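## Task

Move the yellow bin and the blue bin, and no other bin, over the benches to the bench edge where the hook currently rests. Then set the hook down again at its current spot, lying flat on the bench with its handle projecting past that edge. Every other object must finish resting on the same thing it rests on now. Anything that stays in place only because a robot holds it does not count. At the end, open the grippers and move the arms away.

## Robot and tools

ROBOTS. Four identical i2rt Big YAM arms, named arm1, arm2, arm3 and arm4, work around the benches. Each has six revolute joints, a two-finger gripper and a wrist camera. With joints 1 and 6 at zero and the hand level and pointing forward, the wrist camera sits above the hand and looks toward the fingertips. The hand can reach roughly 1.0 m from the joint-1 axis. The joints move at different speeds, so the hand may sweep a wide path between two postures. Two fixed room cameras, room_a and room_b, also watch the scene.

FRAME. There is one shared scene frame with its origin on the floor and +z up. The hand point is halfway between the fingertips. The hand's z axis runs along the fingers, and the fingers open and close along its y axis. The feet of the arms have real poses that are never printed, so you can only infer where each arm stands from images and the camera calibration.

execute_actions. Its argument "actions" is a list holding one action, or an empty list. An empty list moves nothing and only returns the state and images. An action is an object keyed by arm name ("arm1" to "arm4"). Under each arm you give "joints", an object of absolute joint targets by name. These are positions to go to, not offsets. Joint angles are in radians, and the gripper is the fingertip gap in metres. Ranges, with the tolerance that counts as reached:
- joint1_rad: -2.879 to 2.879, ±0.045. This turns the arm about its foot; positive is counter-clockwise seen from above, and 0 faces the way the foot faces.
- joint2_rad: 0 to 3.141, ±0.14. This is the shoulder; 0 holds the upper arm back and roughly level, and larger values raise it and then tip it forward.
- joint3_rad: 0 to 3.019, ±0.09. This is the elbow; 0 is fully folded, and larger values open it.
- joint4_rad: -1.692 to 1.57, ±0.055. This pitches the hand; positive tips the fingers up.
- joint5_rad: -1.57 to 1.57, ±0.03. This swings the hand sideways; positive is toward the arm's right.
- joint6_rad: -2.094 to 2.094, ±0.035. This rolls the hand; positive is clockwise seen from behind the hand.
- gripper_m: 0 to 0.093, ±0.003. Each finger pad pushes with roughly 50 to 62 N at most, and some grippers push less.

All motions in one action start together but may finish at different times. A joint or an arm you leave out can still be driving toward an earlier target. An unknown key or a value out of range makes the whole call rejected, and nothing moves. The optional "cameras" argument lists the images to return, from arm1_cam_wrist, arm2_cam_wrist, arm3_cam_wrist, arm4_cam_wrist, room_a, room_b or "all". Leaving it out, or passing null or ["all"], returns every camera. Passing [] returns none. The "pictures" line gives the order of the images. Every image is 896x504 pixels.

wait takes "seconds" from 0 to 10. It sends no new command and returns the same state and images as an empty action.

zoom_image takes "camera" and "region" [x0, y0, x1, y1] in pixels, measured from the top-left corner. The region can be at most 504 by 504, and it must come from a camera that sent a full image in the latest result.

finished_scene takes "scene" (1 or 2). It ends that scene for good and reports whether the goal was met. The goal must still hold when the scene ends.

RESULTS. joint_positions gives the measured joint values. joint_status says how each commanded motion ended:
- "off_target": the joint stopped short of its target and may still be pushing.
- "contact_stop" or "time_out": the joint now holds where it stopped. After a time_out, a joint can keep a target near where it stands and continue pushing.
- "not_followed", with a "joint command not followed" line and usually a "cause:" line: a safety check against self-collision or arm-to-arm collision held back that arm's joint targets. A gripper target in the same action still runs. The arm may retry the withheld targets with later actions.

on_its_own lists what the joints are doing without a command in this call, and its "held at" is the target being held, not the joint's position. To relieve a joint that keeps pushing, send it its reported position. A target very close to the current position may produce no motion. A MOTOR HOT line appears from 85 °C. At 100 °C an OVER-TEMPERATURE FAULT drops that whole arm, and its joints report "limit_stop_at_motor_heat"; resend the targets afterwards. A stop reported in one call cancels your later motion, wait and finish calls in that reply. Any new calibration for a camera is listed in a result whenever it has changed.

CAMERAS. Calibration is given in OpenCV form for each camera: K, distortion D, T_world_to_cam and pos_world. The room cameras can be off by a couple of degrees and a few millimetres. Wrist-camera poses are computed from the joint readings, so their errors are larger.

CAUTIONS. The arms touch things without stopping and keep pushing, sometimes hard. Avoid sustained pressing, because it heats the motors, and a load held up makes joints heat and sag. A firm press between two arms ends the run, and strong hits are harmful. The collision check reacts late and ignores fingers, gripper housings and wrist cameras, and no state line reports contact between arms. Don't drop, slam or knock objects, and keep everything on the benches and inside the work area. Loose objects may occasionally get nudged by outside disturbances. The simulation keeps running while you compose a reply, holding the last command. Finish each scene with grippers open and arms moved clear.

Each tool is called after "Call:" as name(argument=value, ...) on one line, values as JSON.

## Session

Call:
execute_actions(actions=[])

Scene clock: 0.00 s.
arm1.joint_positions: joint1_rad=+0.354 joint2_rad=+0.621 joint3_rad=+1.380 joint4_rad=-1.611 joint5_rad=-0.201 joint6_rad=-0.438 gripper_m=+0.095
arm1.joint_status: not commanded
arm1.hand: x=-0.5480 y=-1.0335 z=+1.2280 quat_wxyz=(-0.208, +0.860, -0.354, -0.303) (m; scene frame)
arm2.joint_positions: joint1_rad=-0.776 joint2_rad=+0.490 joint3_rad=+1.588 joint4_rad=-1.228 joint5_rad=+0.096 joint6_rad=-0.082 gripper_m=+0.094
arm2.joint_status: not commanded
arm2.hand: x=+0.5563 y=-1.0962 z=+1.4475 quat_wxyz=(-0.618, +0.325, -0.678, -0.229) (m; scene frame)
arm3.joint_positions: joint1_rad=-0.433 joint2_rad=+0.269 joint3_rad=+1.460 joint4_rad=-1.288 joint5_rad=-0.235 joint6_rad=+0.016 gripper_m=+0.094
arm3.joint_status: not commanded
arm3.hand: x=+0.5040 y=+1.1357 z=+1.4250 quat_wxyz=(-0.472, -0.547, -0.498, +0.480) (m; scene frame)
arm4.joint_positions: joint1_rad=+0.588 joint2_rad=+0.496 joint3_rad=+1.417 joint4_rad=-1.235 joint5_rad=+0.025 joint6_rad=+0.723 gripper_m=+0.094
arm4.joint_status: not commanded
arm4.hand: x=-0.3836 y=+1.0302 z=+1.3608 quat_wxyz=(-0.581, -0.627, -0.511, +0.093) (m; scene frame)
pictures: arm1_cam_wrist, arm2_cam_wrist, arm3_cam_wrist, arm4_cam_wrist, room_a, room_b
Images, in order (width x height): arm1_cam_wrist 896x504, arm2_cam_wrist 896x504, arm3_cam_wrist 896x504, arm4_cam_wrist 896x504, room_a 896x504, room_b 896x504.

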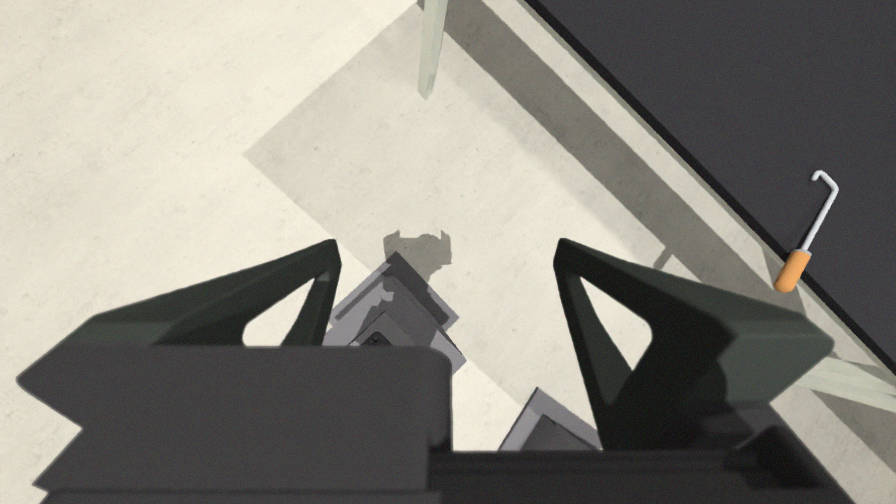

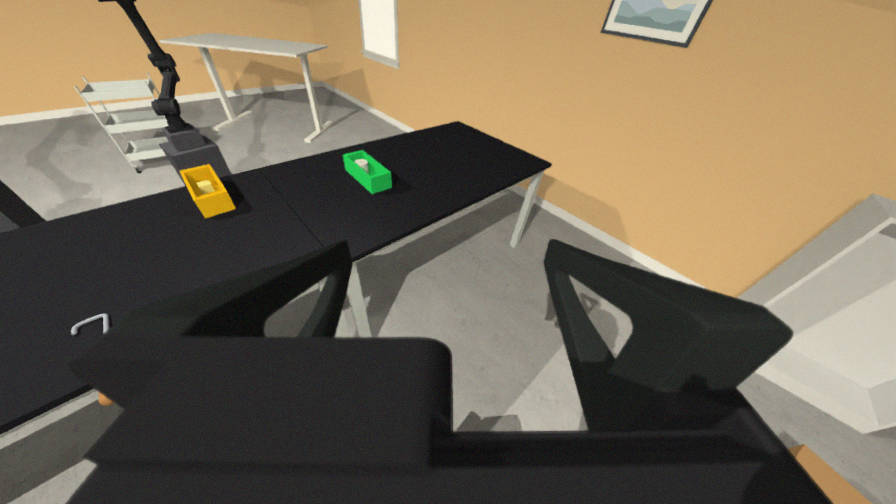

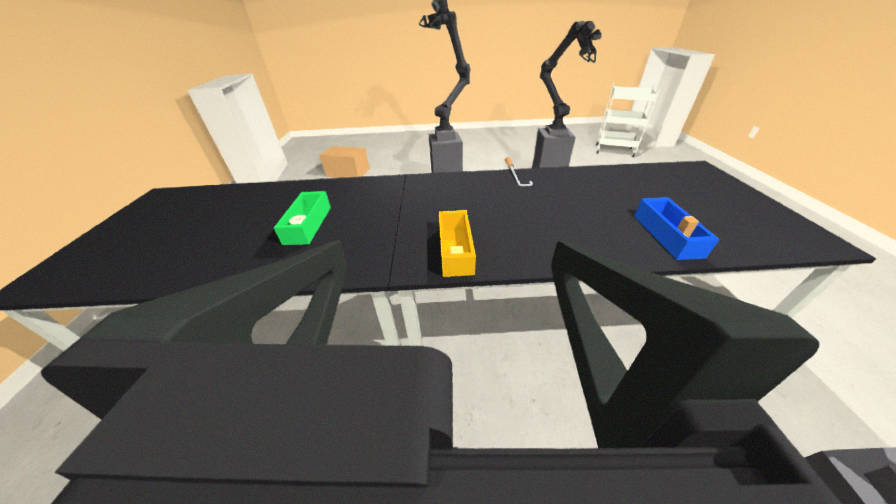

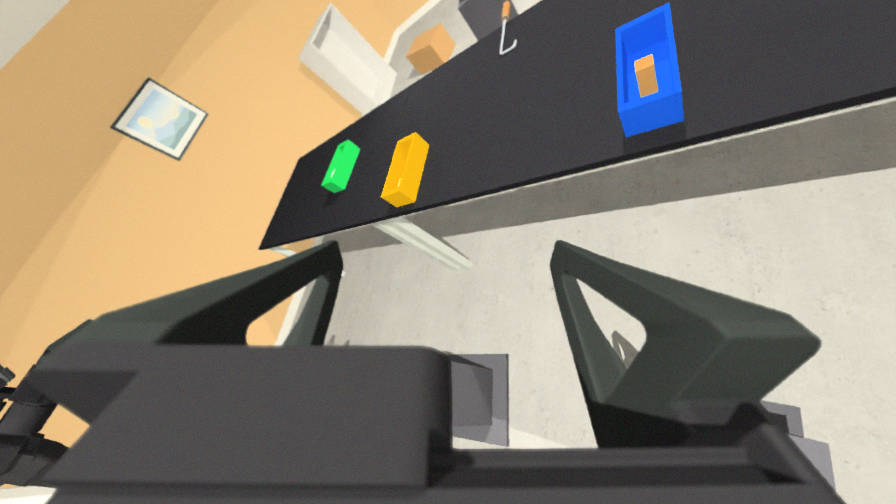

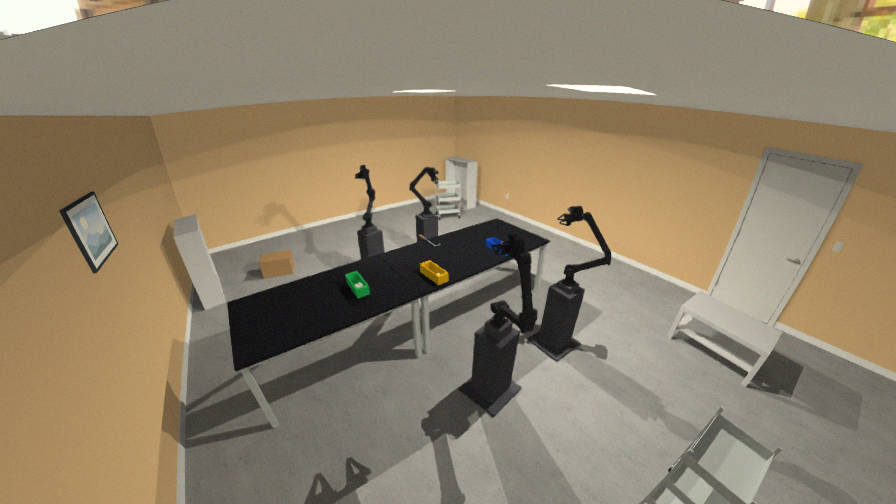

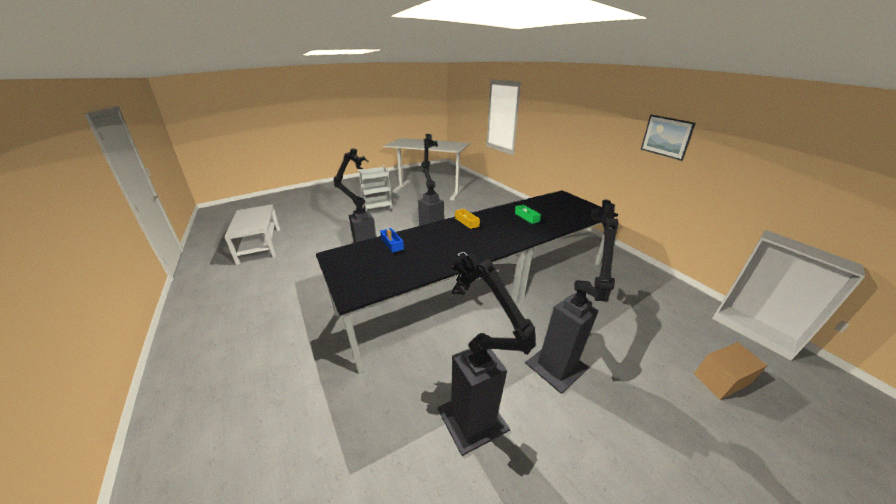

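Call:
zoom_image(camera="arm3_cam_wrist", region=[250, 100, 750, 320])

Call:
zoom_image(camera="room_a", region=[210, 150, 630, 430])

Call:
zoom_image(camera="room_b", region=[290, 120, 650, 460])

Call:
zoom_image(camera="arm1_cam_wrist", region=[700, 130, 896, 330])

Region (250, 100, 750, 320) of arm3_cam_wrist's 896x504 image, scaled by 1.008, with more detail than that image has; it fills the top 222 rows of this view, and the rest is white.

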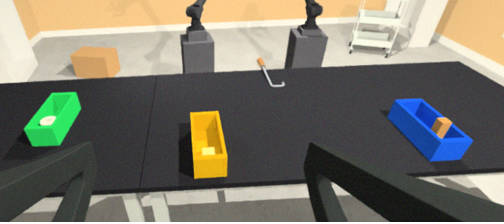

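Region (210, 150, 630, 430) of room_a's 896x504 image, scaled by 1.200, with more detail than that image has.

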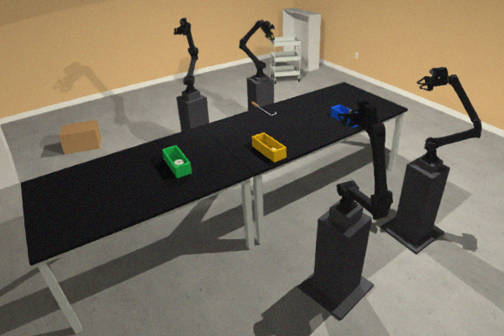

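Region (290, 120, 650, 460) of room_b's 896x504 image, scaled by 1.400, with more detail than that image has.

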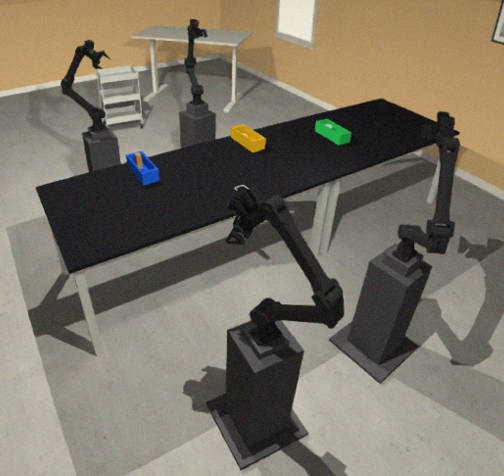

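Region (700, 130, 896, 330) of arm1_cam_wrist's 896x504 image, scaled by 2.520, with more detail than that image has; it fills the left 494 columns of this view, and the rest is white.

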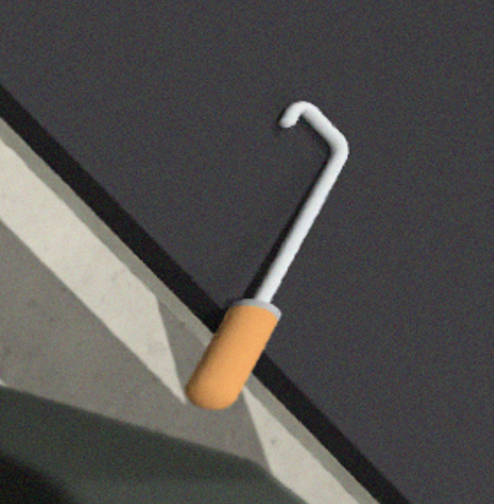

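Call:
zoom_image(camera="room_b", region=[300, 180, 480, 330])

Call:
zoom_image(camera="room_a", region=[400, 200, 580, 320])

Call:
zoom_image(camera="arm3_cam_wrist", region=[600, 140, 896, 300])

Call:
zoom_image(camera="arm3_cam_wrist", region=[370, 140, 570, 310])

Call:
zoom_image(camera="arm4_cam_wrist", region=[560, 0, 800, 170])

Region (300, 180, 480, 330) of room_b's 896x504 image, scaled by 2.800, with more detail than that image has.

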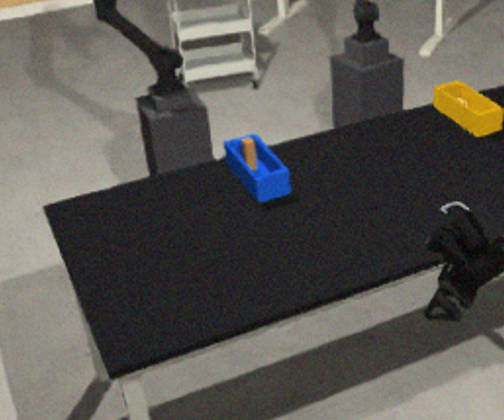

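Region (400, 200, 580, 320) of room_a's 896x504 image, scaled by 2.800, with more detail than that image has.

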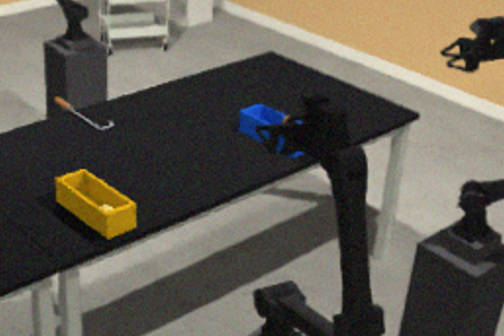

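Region (600, 140, 896, 300) of arm3_cam_wrist's 896x504 image, scaled by 1.703, with more detail than that image has; it fills the top 272 rows of this view, and the rest is white.

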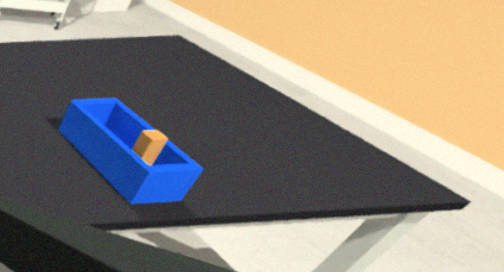

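Region (370, 140, 570, 310) of arm3_cam_wrist's 896x504 image, scaled by 2.520, with more detail than that image has; it fills the top 428 rows of this view, and the rest is white.

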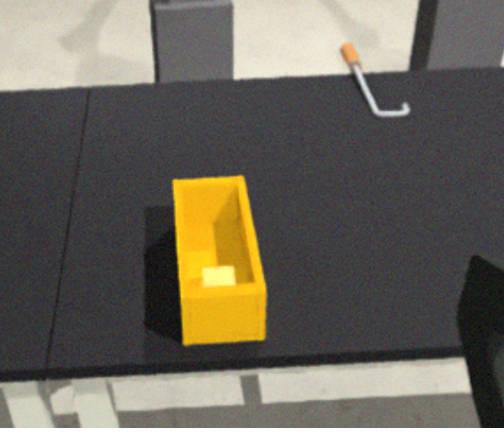

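Region (560, 0, 800, 170) of arm4_cam_wrist's 896x504 image, scaled by 2.100, with more detail than that image has; it fills the top 357 rows of this view, and the rest is white.

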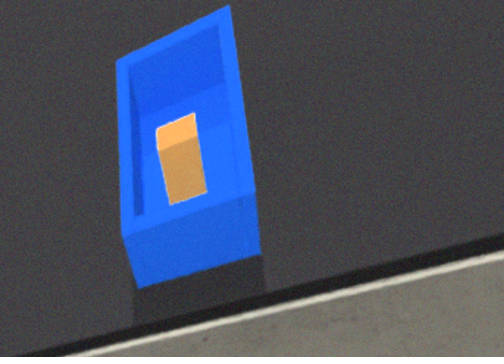

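Call:
execute_actions(actions=[{"arm1":{"joints":{"joint1_rad":0.0,"joint2_rad":1.5,"joint3_rad":1.5,"joint4_rad":0.0,"joint5_rad":0,"joint6_rad":0}},"arm2":{"joints":{"joint1_rad":0.5,"joint2_rad":1.3,"joint3_rad":0.9,"joint4_rad":0.2,"joint5_rad":0,"joint6_rad":0}},"arm3":{"joints":{"joint1_rad":-0.17,"joint2_rad":1.2,"joint3_rad":1.0,"joint4_rad":0.2,"joint5_rad":0,"joint6_rad":0}},"arm4":{"joints":{"joint1_rad":0.09,"joint2_rad":1.0,"joint3_rad":0.6,"joint4_rad":0.0,"joint5_rad":0,"joint6_rad":0}}}])

Scene clock: 121.83 s.
arm1.joint_positions: joint1_rad=+0.003 joint2_rad=+1.505 joint3_rad=+1.488 joint4_rad=-0.021 joint5_rad=-0.002 joint6_rad=-0.008 gripper_m=+0.095
arm1.joint_status: all done
arm1.hand: x=-0.4124 y=-0.5166 z=+1.2421 quat_wxyz=(-0.510, +0.489, -0.525, -0.475) (m; scene frame)
arm2.joint_positions: joint1_rad=+0.503 joint2_rad=+1.316 joint3_rad=+0.880 joint4_rad=+0.173 joint5_rad=+0.001 joint6_rad=-0.012 gripper_m=+0.094
arm2.joint_status: all done
arm2.hand: x=+0.1285 y=-0.7197 z=+1.0601 quat_wxyz=(-0.284, +0.705, -0.364, -0.538) (m; scene frame)
arm3.joint_positions: joint1_rad=-0.178 joint2_rad=+1.189 joint3_rad=+0.970 joint4_rad=+0.169 joint5_rad=-0.002 joint6_rad=+0.015 gripper_m=+0.094
arm3.joint_status: all done
arm3.hand: x=+0.4612 y=+0.6393 z=+1.2093 quat_wxyz=(-0.483, -0.525, -0.499, +0.492) (m; scene frame)
arm4.joint_positions: joint1_rad=+0.094 joint2_rad=+1.000 joint3_rad=+0.612 joint4_rad=-0.019 joint5_rad=+0.001 joint6_rad=+0.010 gripper_m=+0.094
arm4.joint_status: all done
arm4.hand: x=-0.4489 y=+0.7403 z=+1.0033 quat_wxyz=(-0.402, -0.581, -0.602, +0.372) (m; scene frame)
pictures: arm1_cam_wrist, arm2_cam_wrist, arm3_cam_wrist, arm4_cam_wrist, room_a, room_b
camera_calibration (this result's frames):
arm1_cam_wrist: T_world_to_cam=[[0.998348, -0.057189, 0.00544895, 0.372773], [-0.0304016, -0.606425, -0.794559, 0.666714], [0.0487444, 0.793081, -0.607162, 1.31026], [0, 0, 0, 1]] pos_world=[-0.415756, -0.613513, 1.32325]
arm2_cam_wrist: T_world_to_cam=[[0.812959, 0.582126, 0.0150317, 0.2981], [0.462711, -0.630089, -0.623607, 0.154167], [-0.353547, 0.513923, -0.781593, 1.37176], [0, 0, 0, 1]] pos_world=[0.171304, -0.781372, 1.16382]
arm3_cam_wrist: T_world_to_cam=[[-0.999683, 0.0193145, -0.0161739, 0.469792], [0.0245844, 0.607783, -0.793722, 0.561282], [-0.00550011, -0.793868, -0.608065, 1.36728], [0, 0, 0, 1]] pos_world=[0.463364, 0.735231, 1.2845]
arm4_cam_wrist: T_world_to_cam=[[-0.999125, -0.0406858, -0.0096507, -0.407362], [-0.0303561, 0.864475, -0.501758, -0.144804], [0.0287572, -0.501026, -0.864954, 1.37185], [0, 0, 0, 1]] pos_world=[-0.450852, 0.795936, 1.11]
Images, in order (width x height): arm1_cam_wrist 896x504, arm2_cam_wrist 896x504, arm3_cam_wrist 896x504, arm4_cam_wrist 896x504, room_a 896x504, room_b 896x504.

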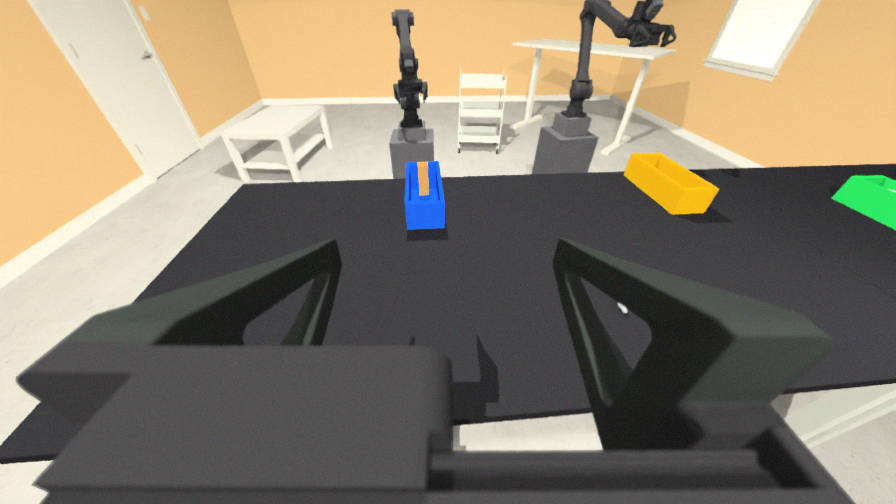

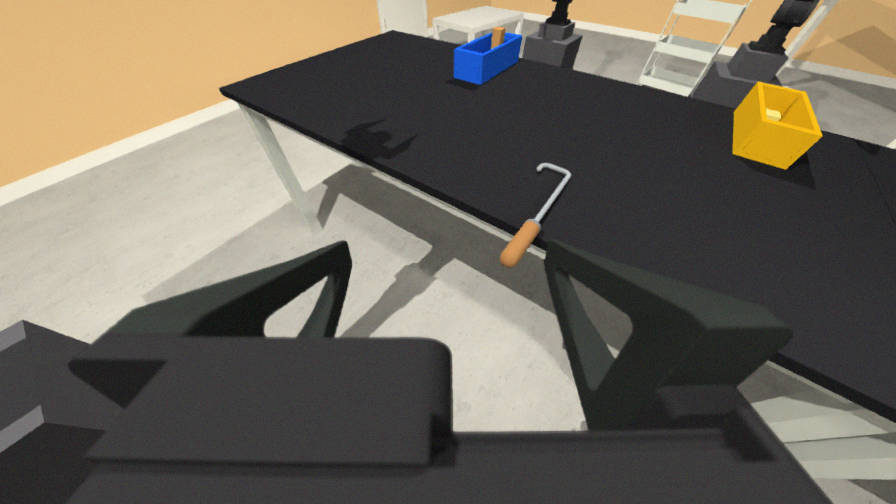

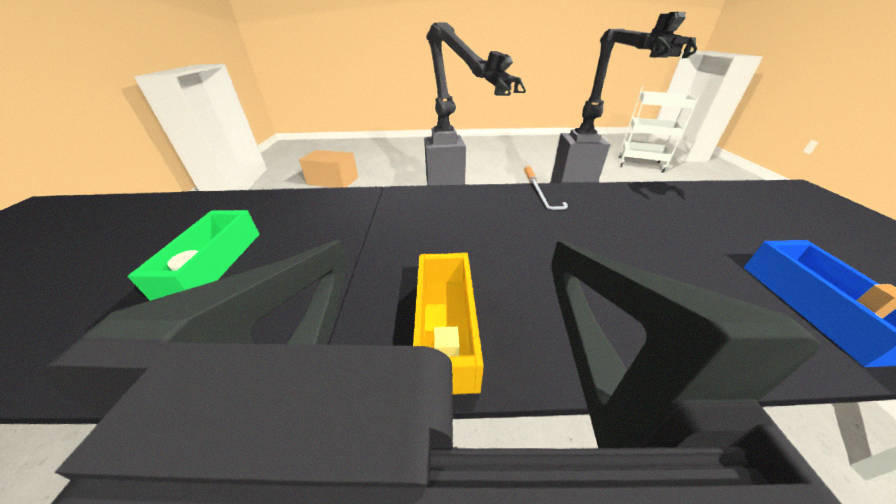

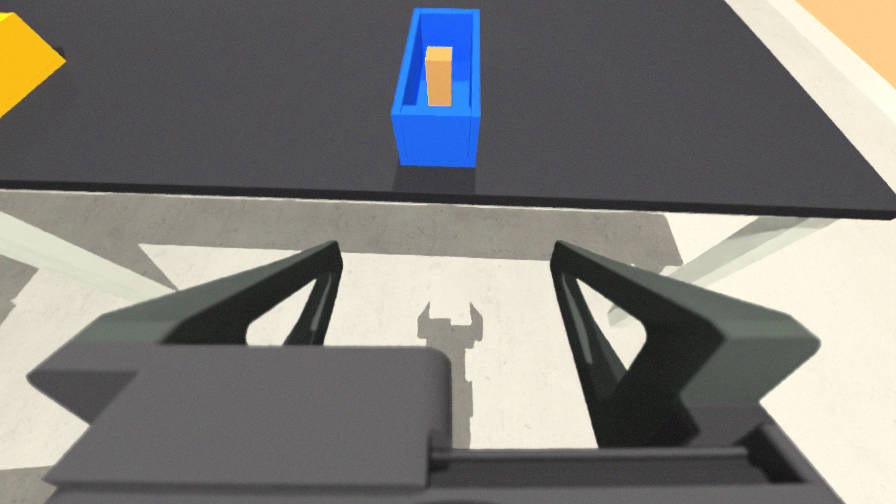

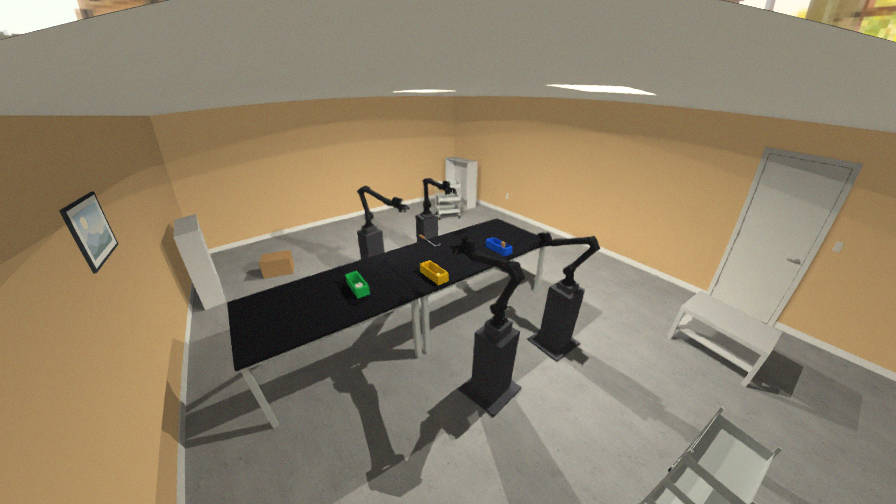

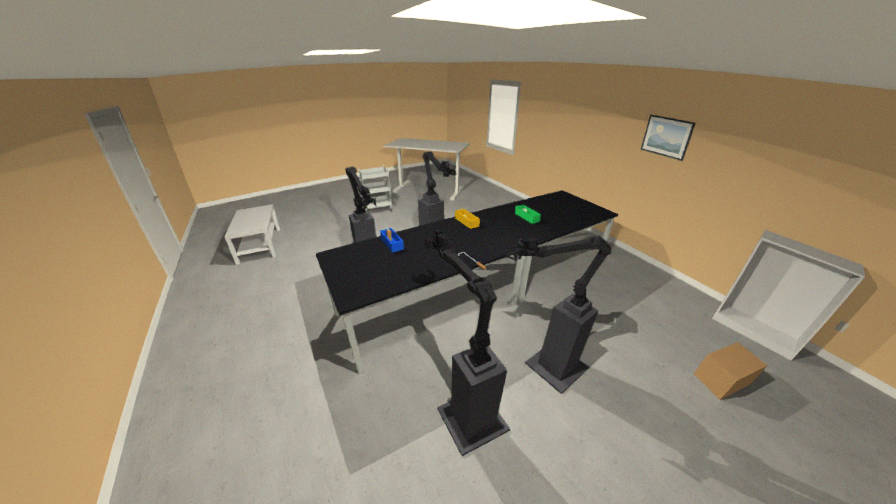

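Call:
zoom_image(camera="arm2_cam_wrist", region=[460, 140, 620, 290])

Call:
zoom_image(camera="arm3_cam_wrist", region=[480, 140, 620, 240])

Call:
zoom_image(camera="room_b", region=[420, 220, 540, 300])

Call:
zoom_image(camera="arm4_cam_wrist", region=[340, 0, 560, 220])

Call:
zoom_image(camera="arm3_cam_wrist", region=[360, 230, 560, 430])

Region (460, 140, 620, 290) of arm2_cam_wrist's 896x504 image, scaled by 3.150, with more detail than that image has; it fills the top 472 rows of this view, and the rest is white.

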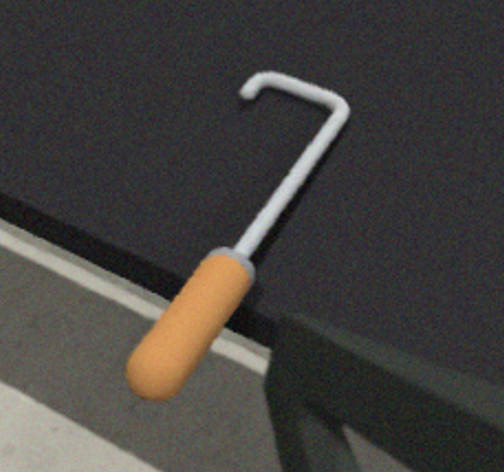

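Region (480, 140, 620, 240) of arm3_cam_wrist's 896x504 image, scaled by 3.600, with more detail than that image has; it fills the top 360 rows of this view, and the rest is white.

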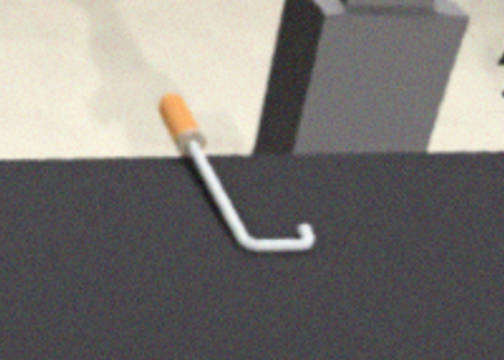

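Region (420, 220, 540, 300) of room_b's 896x504 image, scaled by 4.200, with more detail than that image has.

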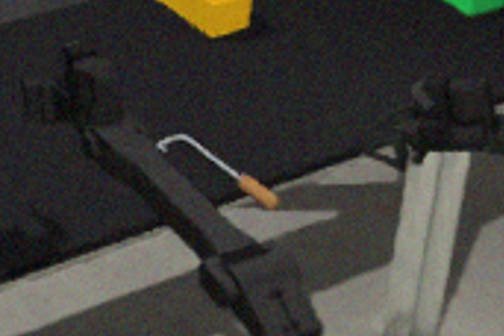

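Region (340, 0, 560, 220) of arm4_cam_wrist's 896x504 image, scaled by 2.291, with more detail than that image has.

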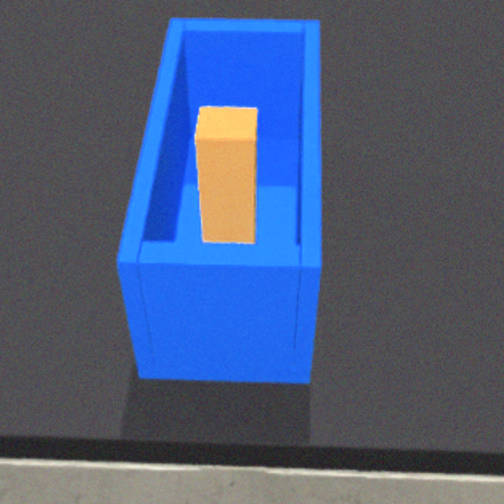

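Region (360, 230, 560, 430) of arm3_cam_wrist's 896x504 image, scaled by 2.520, with more detail than that image has.

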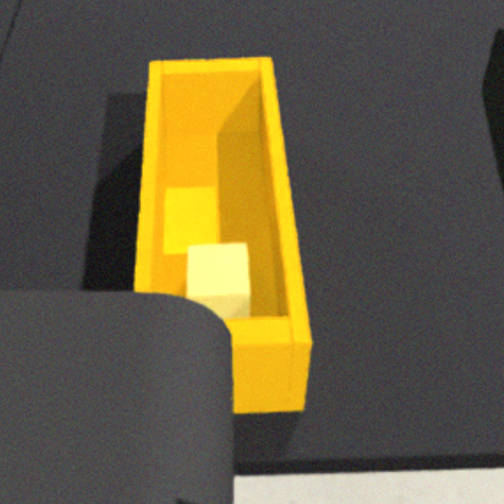

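Call:
execute_actions(actions=[{"arm1":{"joints":{"joint1_rad":-0.04,"joint2_rad":2.0,"joint3_rad":1.70,"joint4_rad":0.6,"joint5_rad":1.46}},"arm2":{"joints":{"joint1_rad":0.512,"joint2_rad":2.36,"joint3_rad":1.35,"joint4_rad":1.05,"joint5_rad":0.594}},"arm3":{"joints":{"joint1_rad":-0.155,"joint2_rad":2.08,"joint3_rad":0.98,"joint4_rad":0.84}},"arm4":{"joints":{"joint1_rad":0.145,"joint2_rad":1.85,"joint3_rad":1.08,"joint4_rad":0.69,"joint5_rad":0.107}}}])

Scene clock: 243.53 s.
arm1.joint_positions: joint1_rad=-0.037 joint2_rad=+2.005 joint3_rad=+1.682 joint4_rad=+0.583 joint5_rad=+1.457 joint6_rad=-0.007 gripper_m=+0.095
arm1.joint_status: all done
arm1.hand: x=-0.2155 y=-0.5342 z=+1.0915 quat_wxyz=(-0.709, -0.092, -0.693, -0.092) (m; scene frame)
arm2.joint_positions: joint1_rad=+0.506 joint2_rad=+2.376 joint3_rad=+1.336 joint4_rad=+1.025 joint5_rad=+0.590 joint6_rad=-0.012 gripper_m=+0.094
arm2.joint_status: all done
arm2.hand: x=+0.1040 y=-0.5213 z=+0.7830 quat_wxyz=(-0.496, +0.512, -0.494, -0.497) (m; scene frame)
arm3.joint_positions: joint1_rad=-0.165 joint2_rad=+2.085 joint3_rad=+0.970 joint4_rad=+0.808 joint5_rad=-0.002 joint6_rad=+0.015 gripper_m=+0.094
arm3.joint_status: all done
arm3.hand: x=+0.4658 y=+0.5311 z=+0.8069 quat_wxyz=(-0.417, -0.581, -0.560, +0.420) (m; scene frame)
arm4.joint_positions: joint1_rad=+0.136 joint2_rad=+1.854 joint3_rad=+1.055 joint4_rad=+0.673 joint5_rad=+0.103 joint6_rad=+0.010 gripper_m=+0.094
arm4.joint_status: all done
arm4.hand: x=-0.4230 y=+0.4929 z=+0.9289 quat_wxyz=(-0.466, -0.535, -0.528, +0.466) (m; scene frame)
pictures: arm1_cam_wrist, arm2_cam_wrist, arm3_cam_wrist, arm4_cam_wrist, room_a, room_b
camera_calibration (this result's frames):
arm1_cam_wrist: T_world_to_cam=[[0.0154744, -0.96778, -0.251323, -0.241908], [-0.565118, 0.198892, -0.800677, 0.864054], [0.824865, 0.154417, -0.543832, 0.980133], [0, 0, 0, 1]] pos_world=[-0.316441, -0.557316, 1.16406]
arm2_cam_wrist: T_world_to_cam=[[0.999228, 0.0296279, 0.0258176, -0.109134], [0.0384591, -0.602202, -0.797417, 0.31246], [-0.0080784, 0.797794, -0.602877, 1.01671], [0, 0, 0, 1]] pos_world=[0.105246, -0.619729, 0.864931]
arm3_cam_wrist: T_world_to_cam=[[-0.999736, 0.0111614, -0.0200801, 0.477496], [0.0211362, 0.789374, -0.613549, 0.0672726], [0.00900262, -0.613811, -0.789401, 1.0807], [0, 0, 0, 1]] pos_world=[0.466219, 0.604915, 0.903971]
arm4_cam_wrist: T_world_to_cam=[[-0.99983, 0.0184584, 0.000342715, -0.430956], [0.01252, 0.691576, -0.722195, 0.340711], [-0.0135676, -0.722068, -0.691689, 1.1129], [0, 0, 0, 1]] pos_world=[-0.420049, 0.575917, 1.01599]
Images, in order (width x height): arm1_cam_wrist 896x504, arm2_cam_wrist 896x504, arm3_cam_wrist 896x504, arm4_cam_wrist 896x504, room_a 896x504, room_b 896x504.

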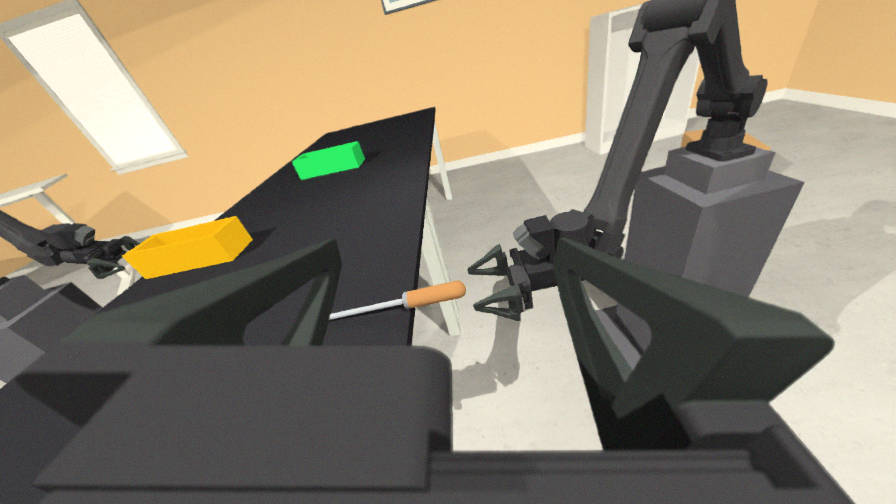

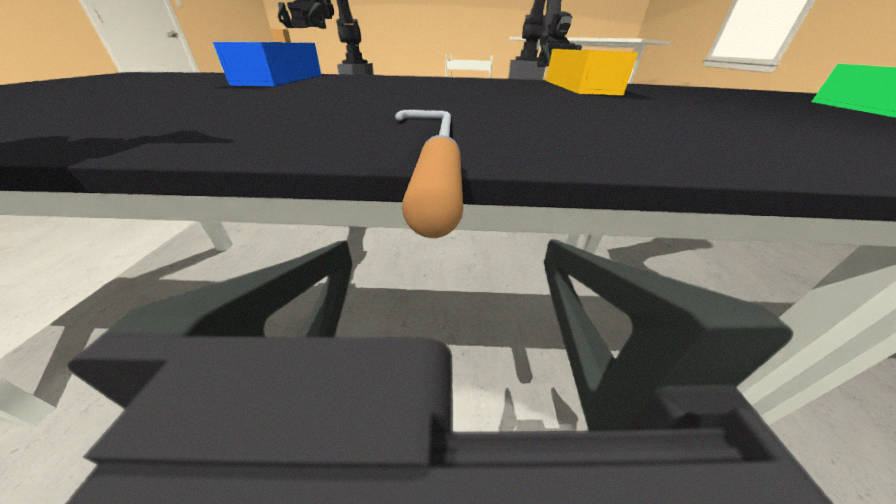

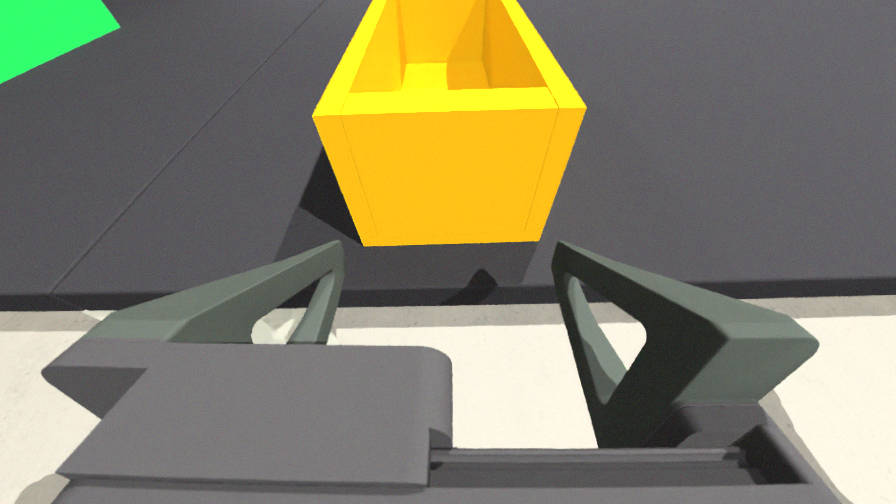

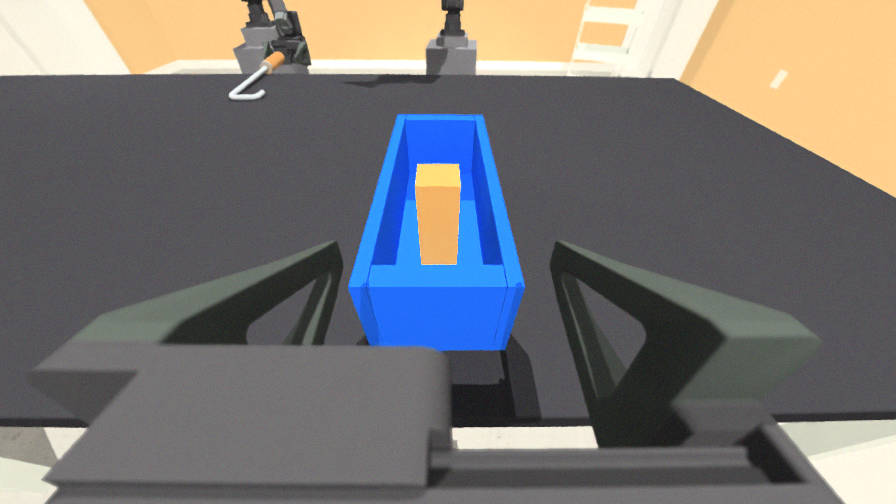

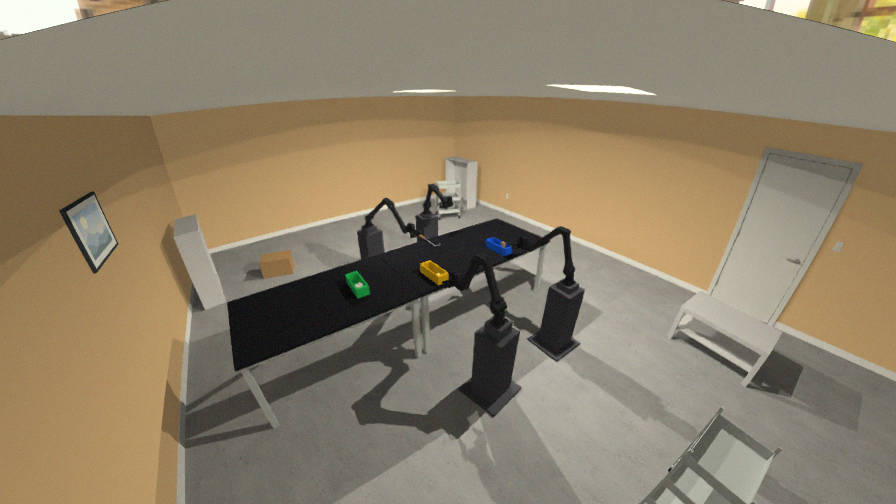

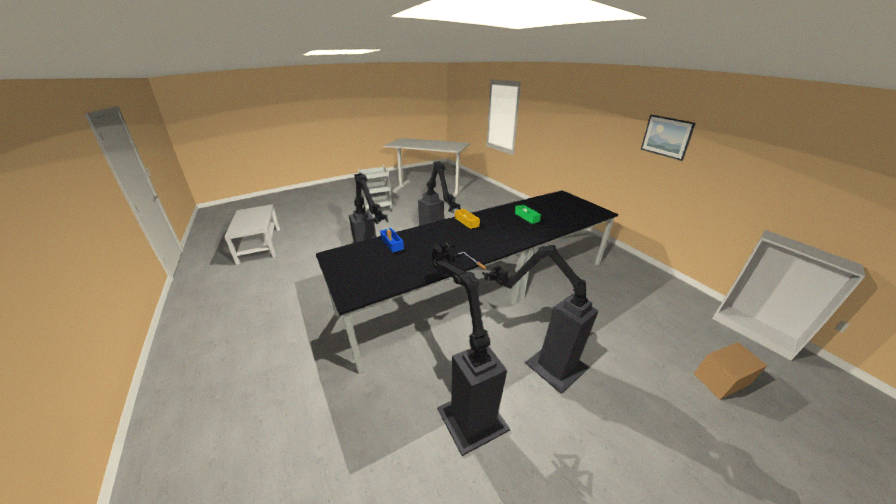

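Call:
execute_actions(actions=[{"arm1":{"joints":{"joint2_rad":2.45,"joint3_rad":1.68,"joint4_rad":0.80}},"arm2":{"joints":{"joint1_rad":0.475,"joint2_rad":2.402,"joint3_rad":1.493,"joint4_rad":0.96,"joint5_rad":0.563}},"arm3":{"joints":{"joint2_rad":2.075,"joint3_rad":1.082,"joint4_rad":0.735}},"arm4":{"joints":{"joint1_rad":0.155,"joint2_rad":2.005,"joint3_rad":1.125,"joint4_rad":0.63}}}], cameras=["arm1_cam_wrist","arm2_cam_wrist","arm3_cam_wrist","arm4_cam_wrist"])

Scene clock: 299.00 s.
arm1.joint_positions: joint1_rad=-0.037 joint2_rad=+2.454 joint3_rad=+1.663 joint4_rad=+0.783 joint5_rad=+1.459 joint6_rad=-0.007 gripper_m=+0.095
arm1.joint_status: all done
arm1.hand: x=-0.2150 y=-0.5079 z=+0.7892 quat_wxyz=(-0.704, +0.002, -0.710, +0.003) (m; scene frame)
arm2.joint_positions: joint1_rad=+0.475 joint2_rad=+2.378 joint3_rad=+1.468 joint4_rad=+0.977 joint5_rad=+0.567 joint6_rad=-0.012 gripper_m=+0.094
arm2.joint_status: all done
arm2.hand: x=+0.0985 y=-0.4763 z=+0.8280 quat_wxyz=(-0.504, +0.482, -0.490, -0.524) (m; scene frame)
arm3.joint_positions: joint1_rad=-0.165 joint2_rad=+2.085 joint3_rad=+1.053 joint4_rad=+0.753 joint5_rad=-0.002 joint6_rad=+0.015 gripper_m=+0.094
arm3.joint_status: all done
arm3.hand: x=+0.4651 y=+0.5017 z=+0.8281 quat_wxyz=(-0.424, -0.575, -0.554, +0.427) (m; scene frame)
arm4.joint_positions: joint1_rad=+0.142 joint2_rad=+2.012 joint3_rad=+1.097 joint4_rad=+0.633 joint5_rad=+0.103 joint6_rad=+0.010 gripper_m=+0.094
arm4.joint_status: all done
arm4.hand: x=-0.4161 y=+0.4830 z=+0.8309 quat_wxyz=(-0.421, -0.564, -0.568, +0.426) (m; scene frame)
pictures: arm1_cam_wrist, arm2_cam_wrist, arm3_cam_wrist, arm4_cam_wrist
camera_calibration (this result's frames):
arm1_cam_wrist: T_world_to_cam=[[0.0121674, -0.999845, 0.0127105, -0.517892], [-0.58998, -0.0174415, -0.807229, 0.506947], [0.807326, 0.00232297, -0.590101, 0.766774], [0, 0, 0, 1]] pos_world=[-0.313647, -0.510751, 0.868279]
arm2_cam_wrist: T_world_to_cam=[[0.999608, 0.0215442, -0.0178555, -0.0738968], [-0.00318026, -0.546506, -0.837449, 0.439474], [-0.0278003, 0.837178, -0.546224, 0.98173], [0, 0, 0, 1]] pos_world=[0.102558, -0.580116, 0.902962]
arm3_cam_wrist: T_world_to_cam=[[-0.999749, 0.0106225, -0.0197348, 0.477546], [0.0207302, 0.772958, -0.634119, 0.128918], [0.00851822, -0.634369, -0.772984, 1.07632], [0, 0, 0, 1]] pos_world=[0.465585, 0.578062, 0.92315]
arm4_cam_wrist: T_world_to_cam=[[-0.9998, 0.00882259, 0.017935, -0.433814], [-0.00386095, 0.79516, -0.606387, 0.123585], [-0.0196111, -0.606335, -0.794967, 1.06547], [0, 0, 0, 1]] pos_world=[-0.412356, 0.55159, 0.929736]
Images, in order (width x height): arm1_cam_wrist 896x504, arm2_cam_wrist 896x504, arm3_cam_wrist 896x504, arm4_cam_wrist 896x504.

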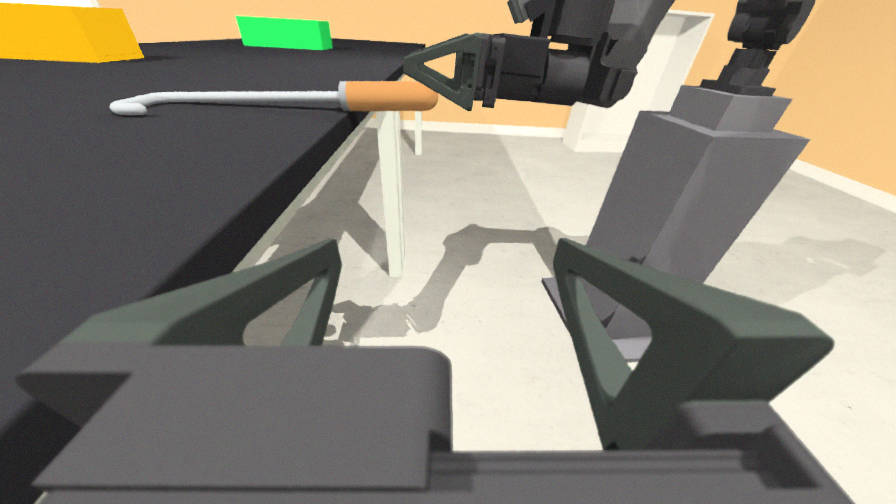

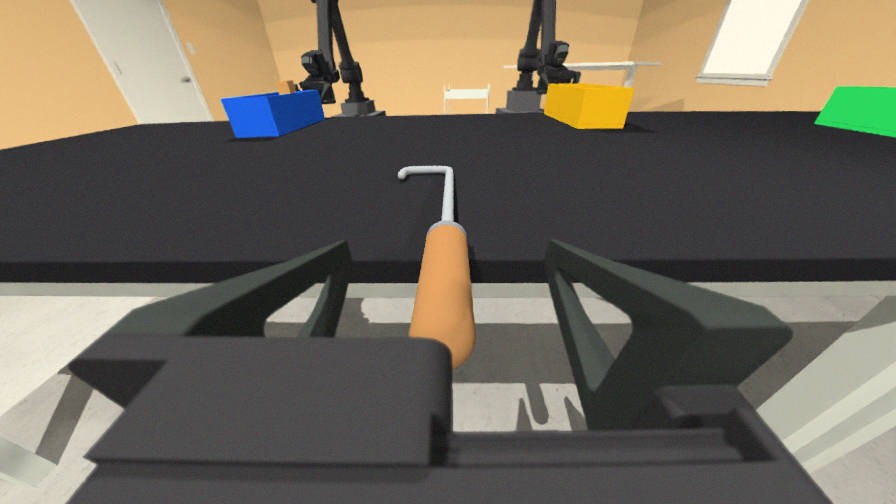

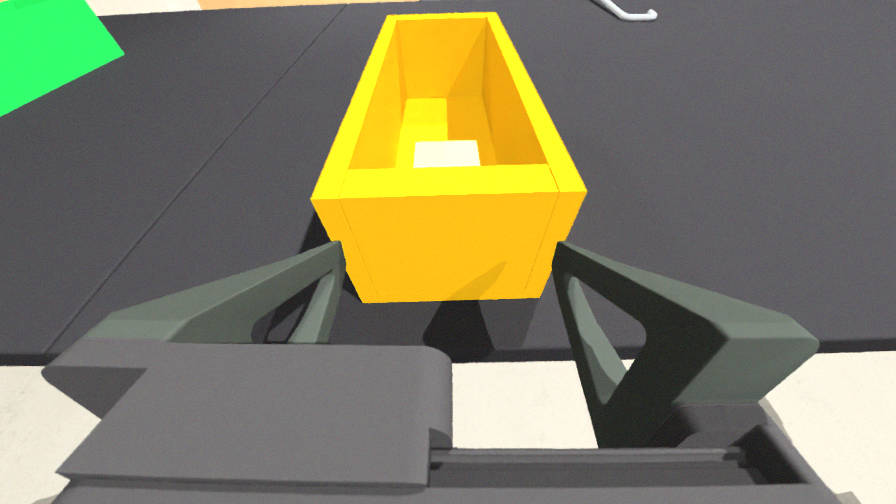

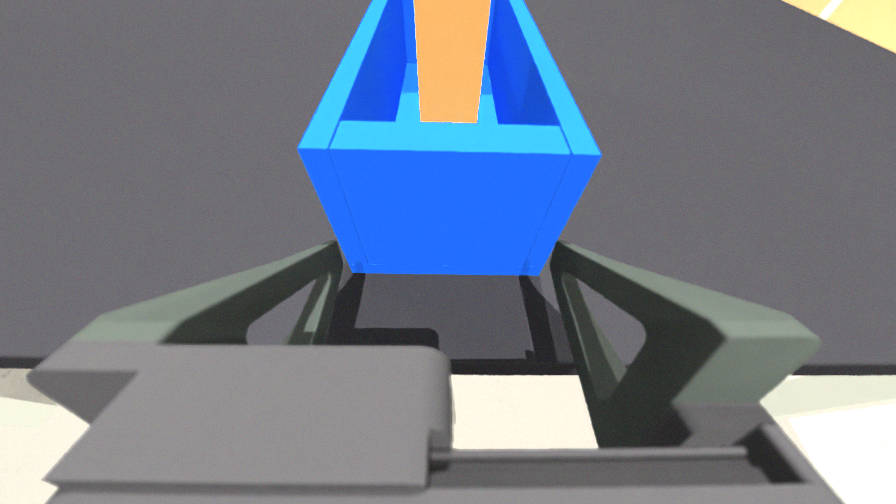

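Call:
zoom_image(camera="arm1_cam_wrist", region=[300, 10, 560, 150])

Region (300, 10, 560, 150) of arm1_cam_wrist's 896x504 image, scaled by 1.938, with more detail than that image has; it fills the top 271 rows of this view, and the rest is white.

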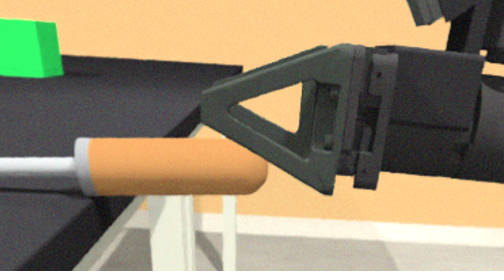

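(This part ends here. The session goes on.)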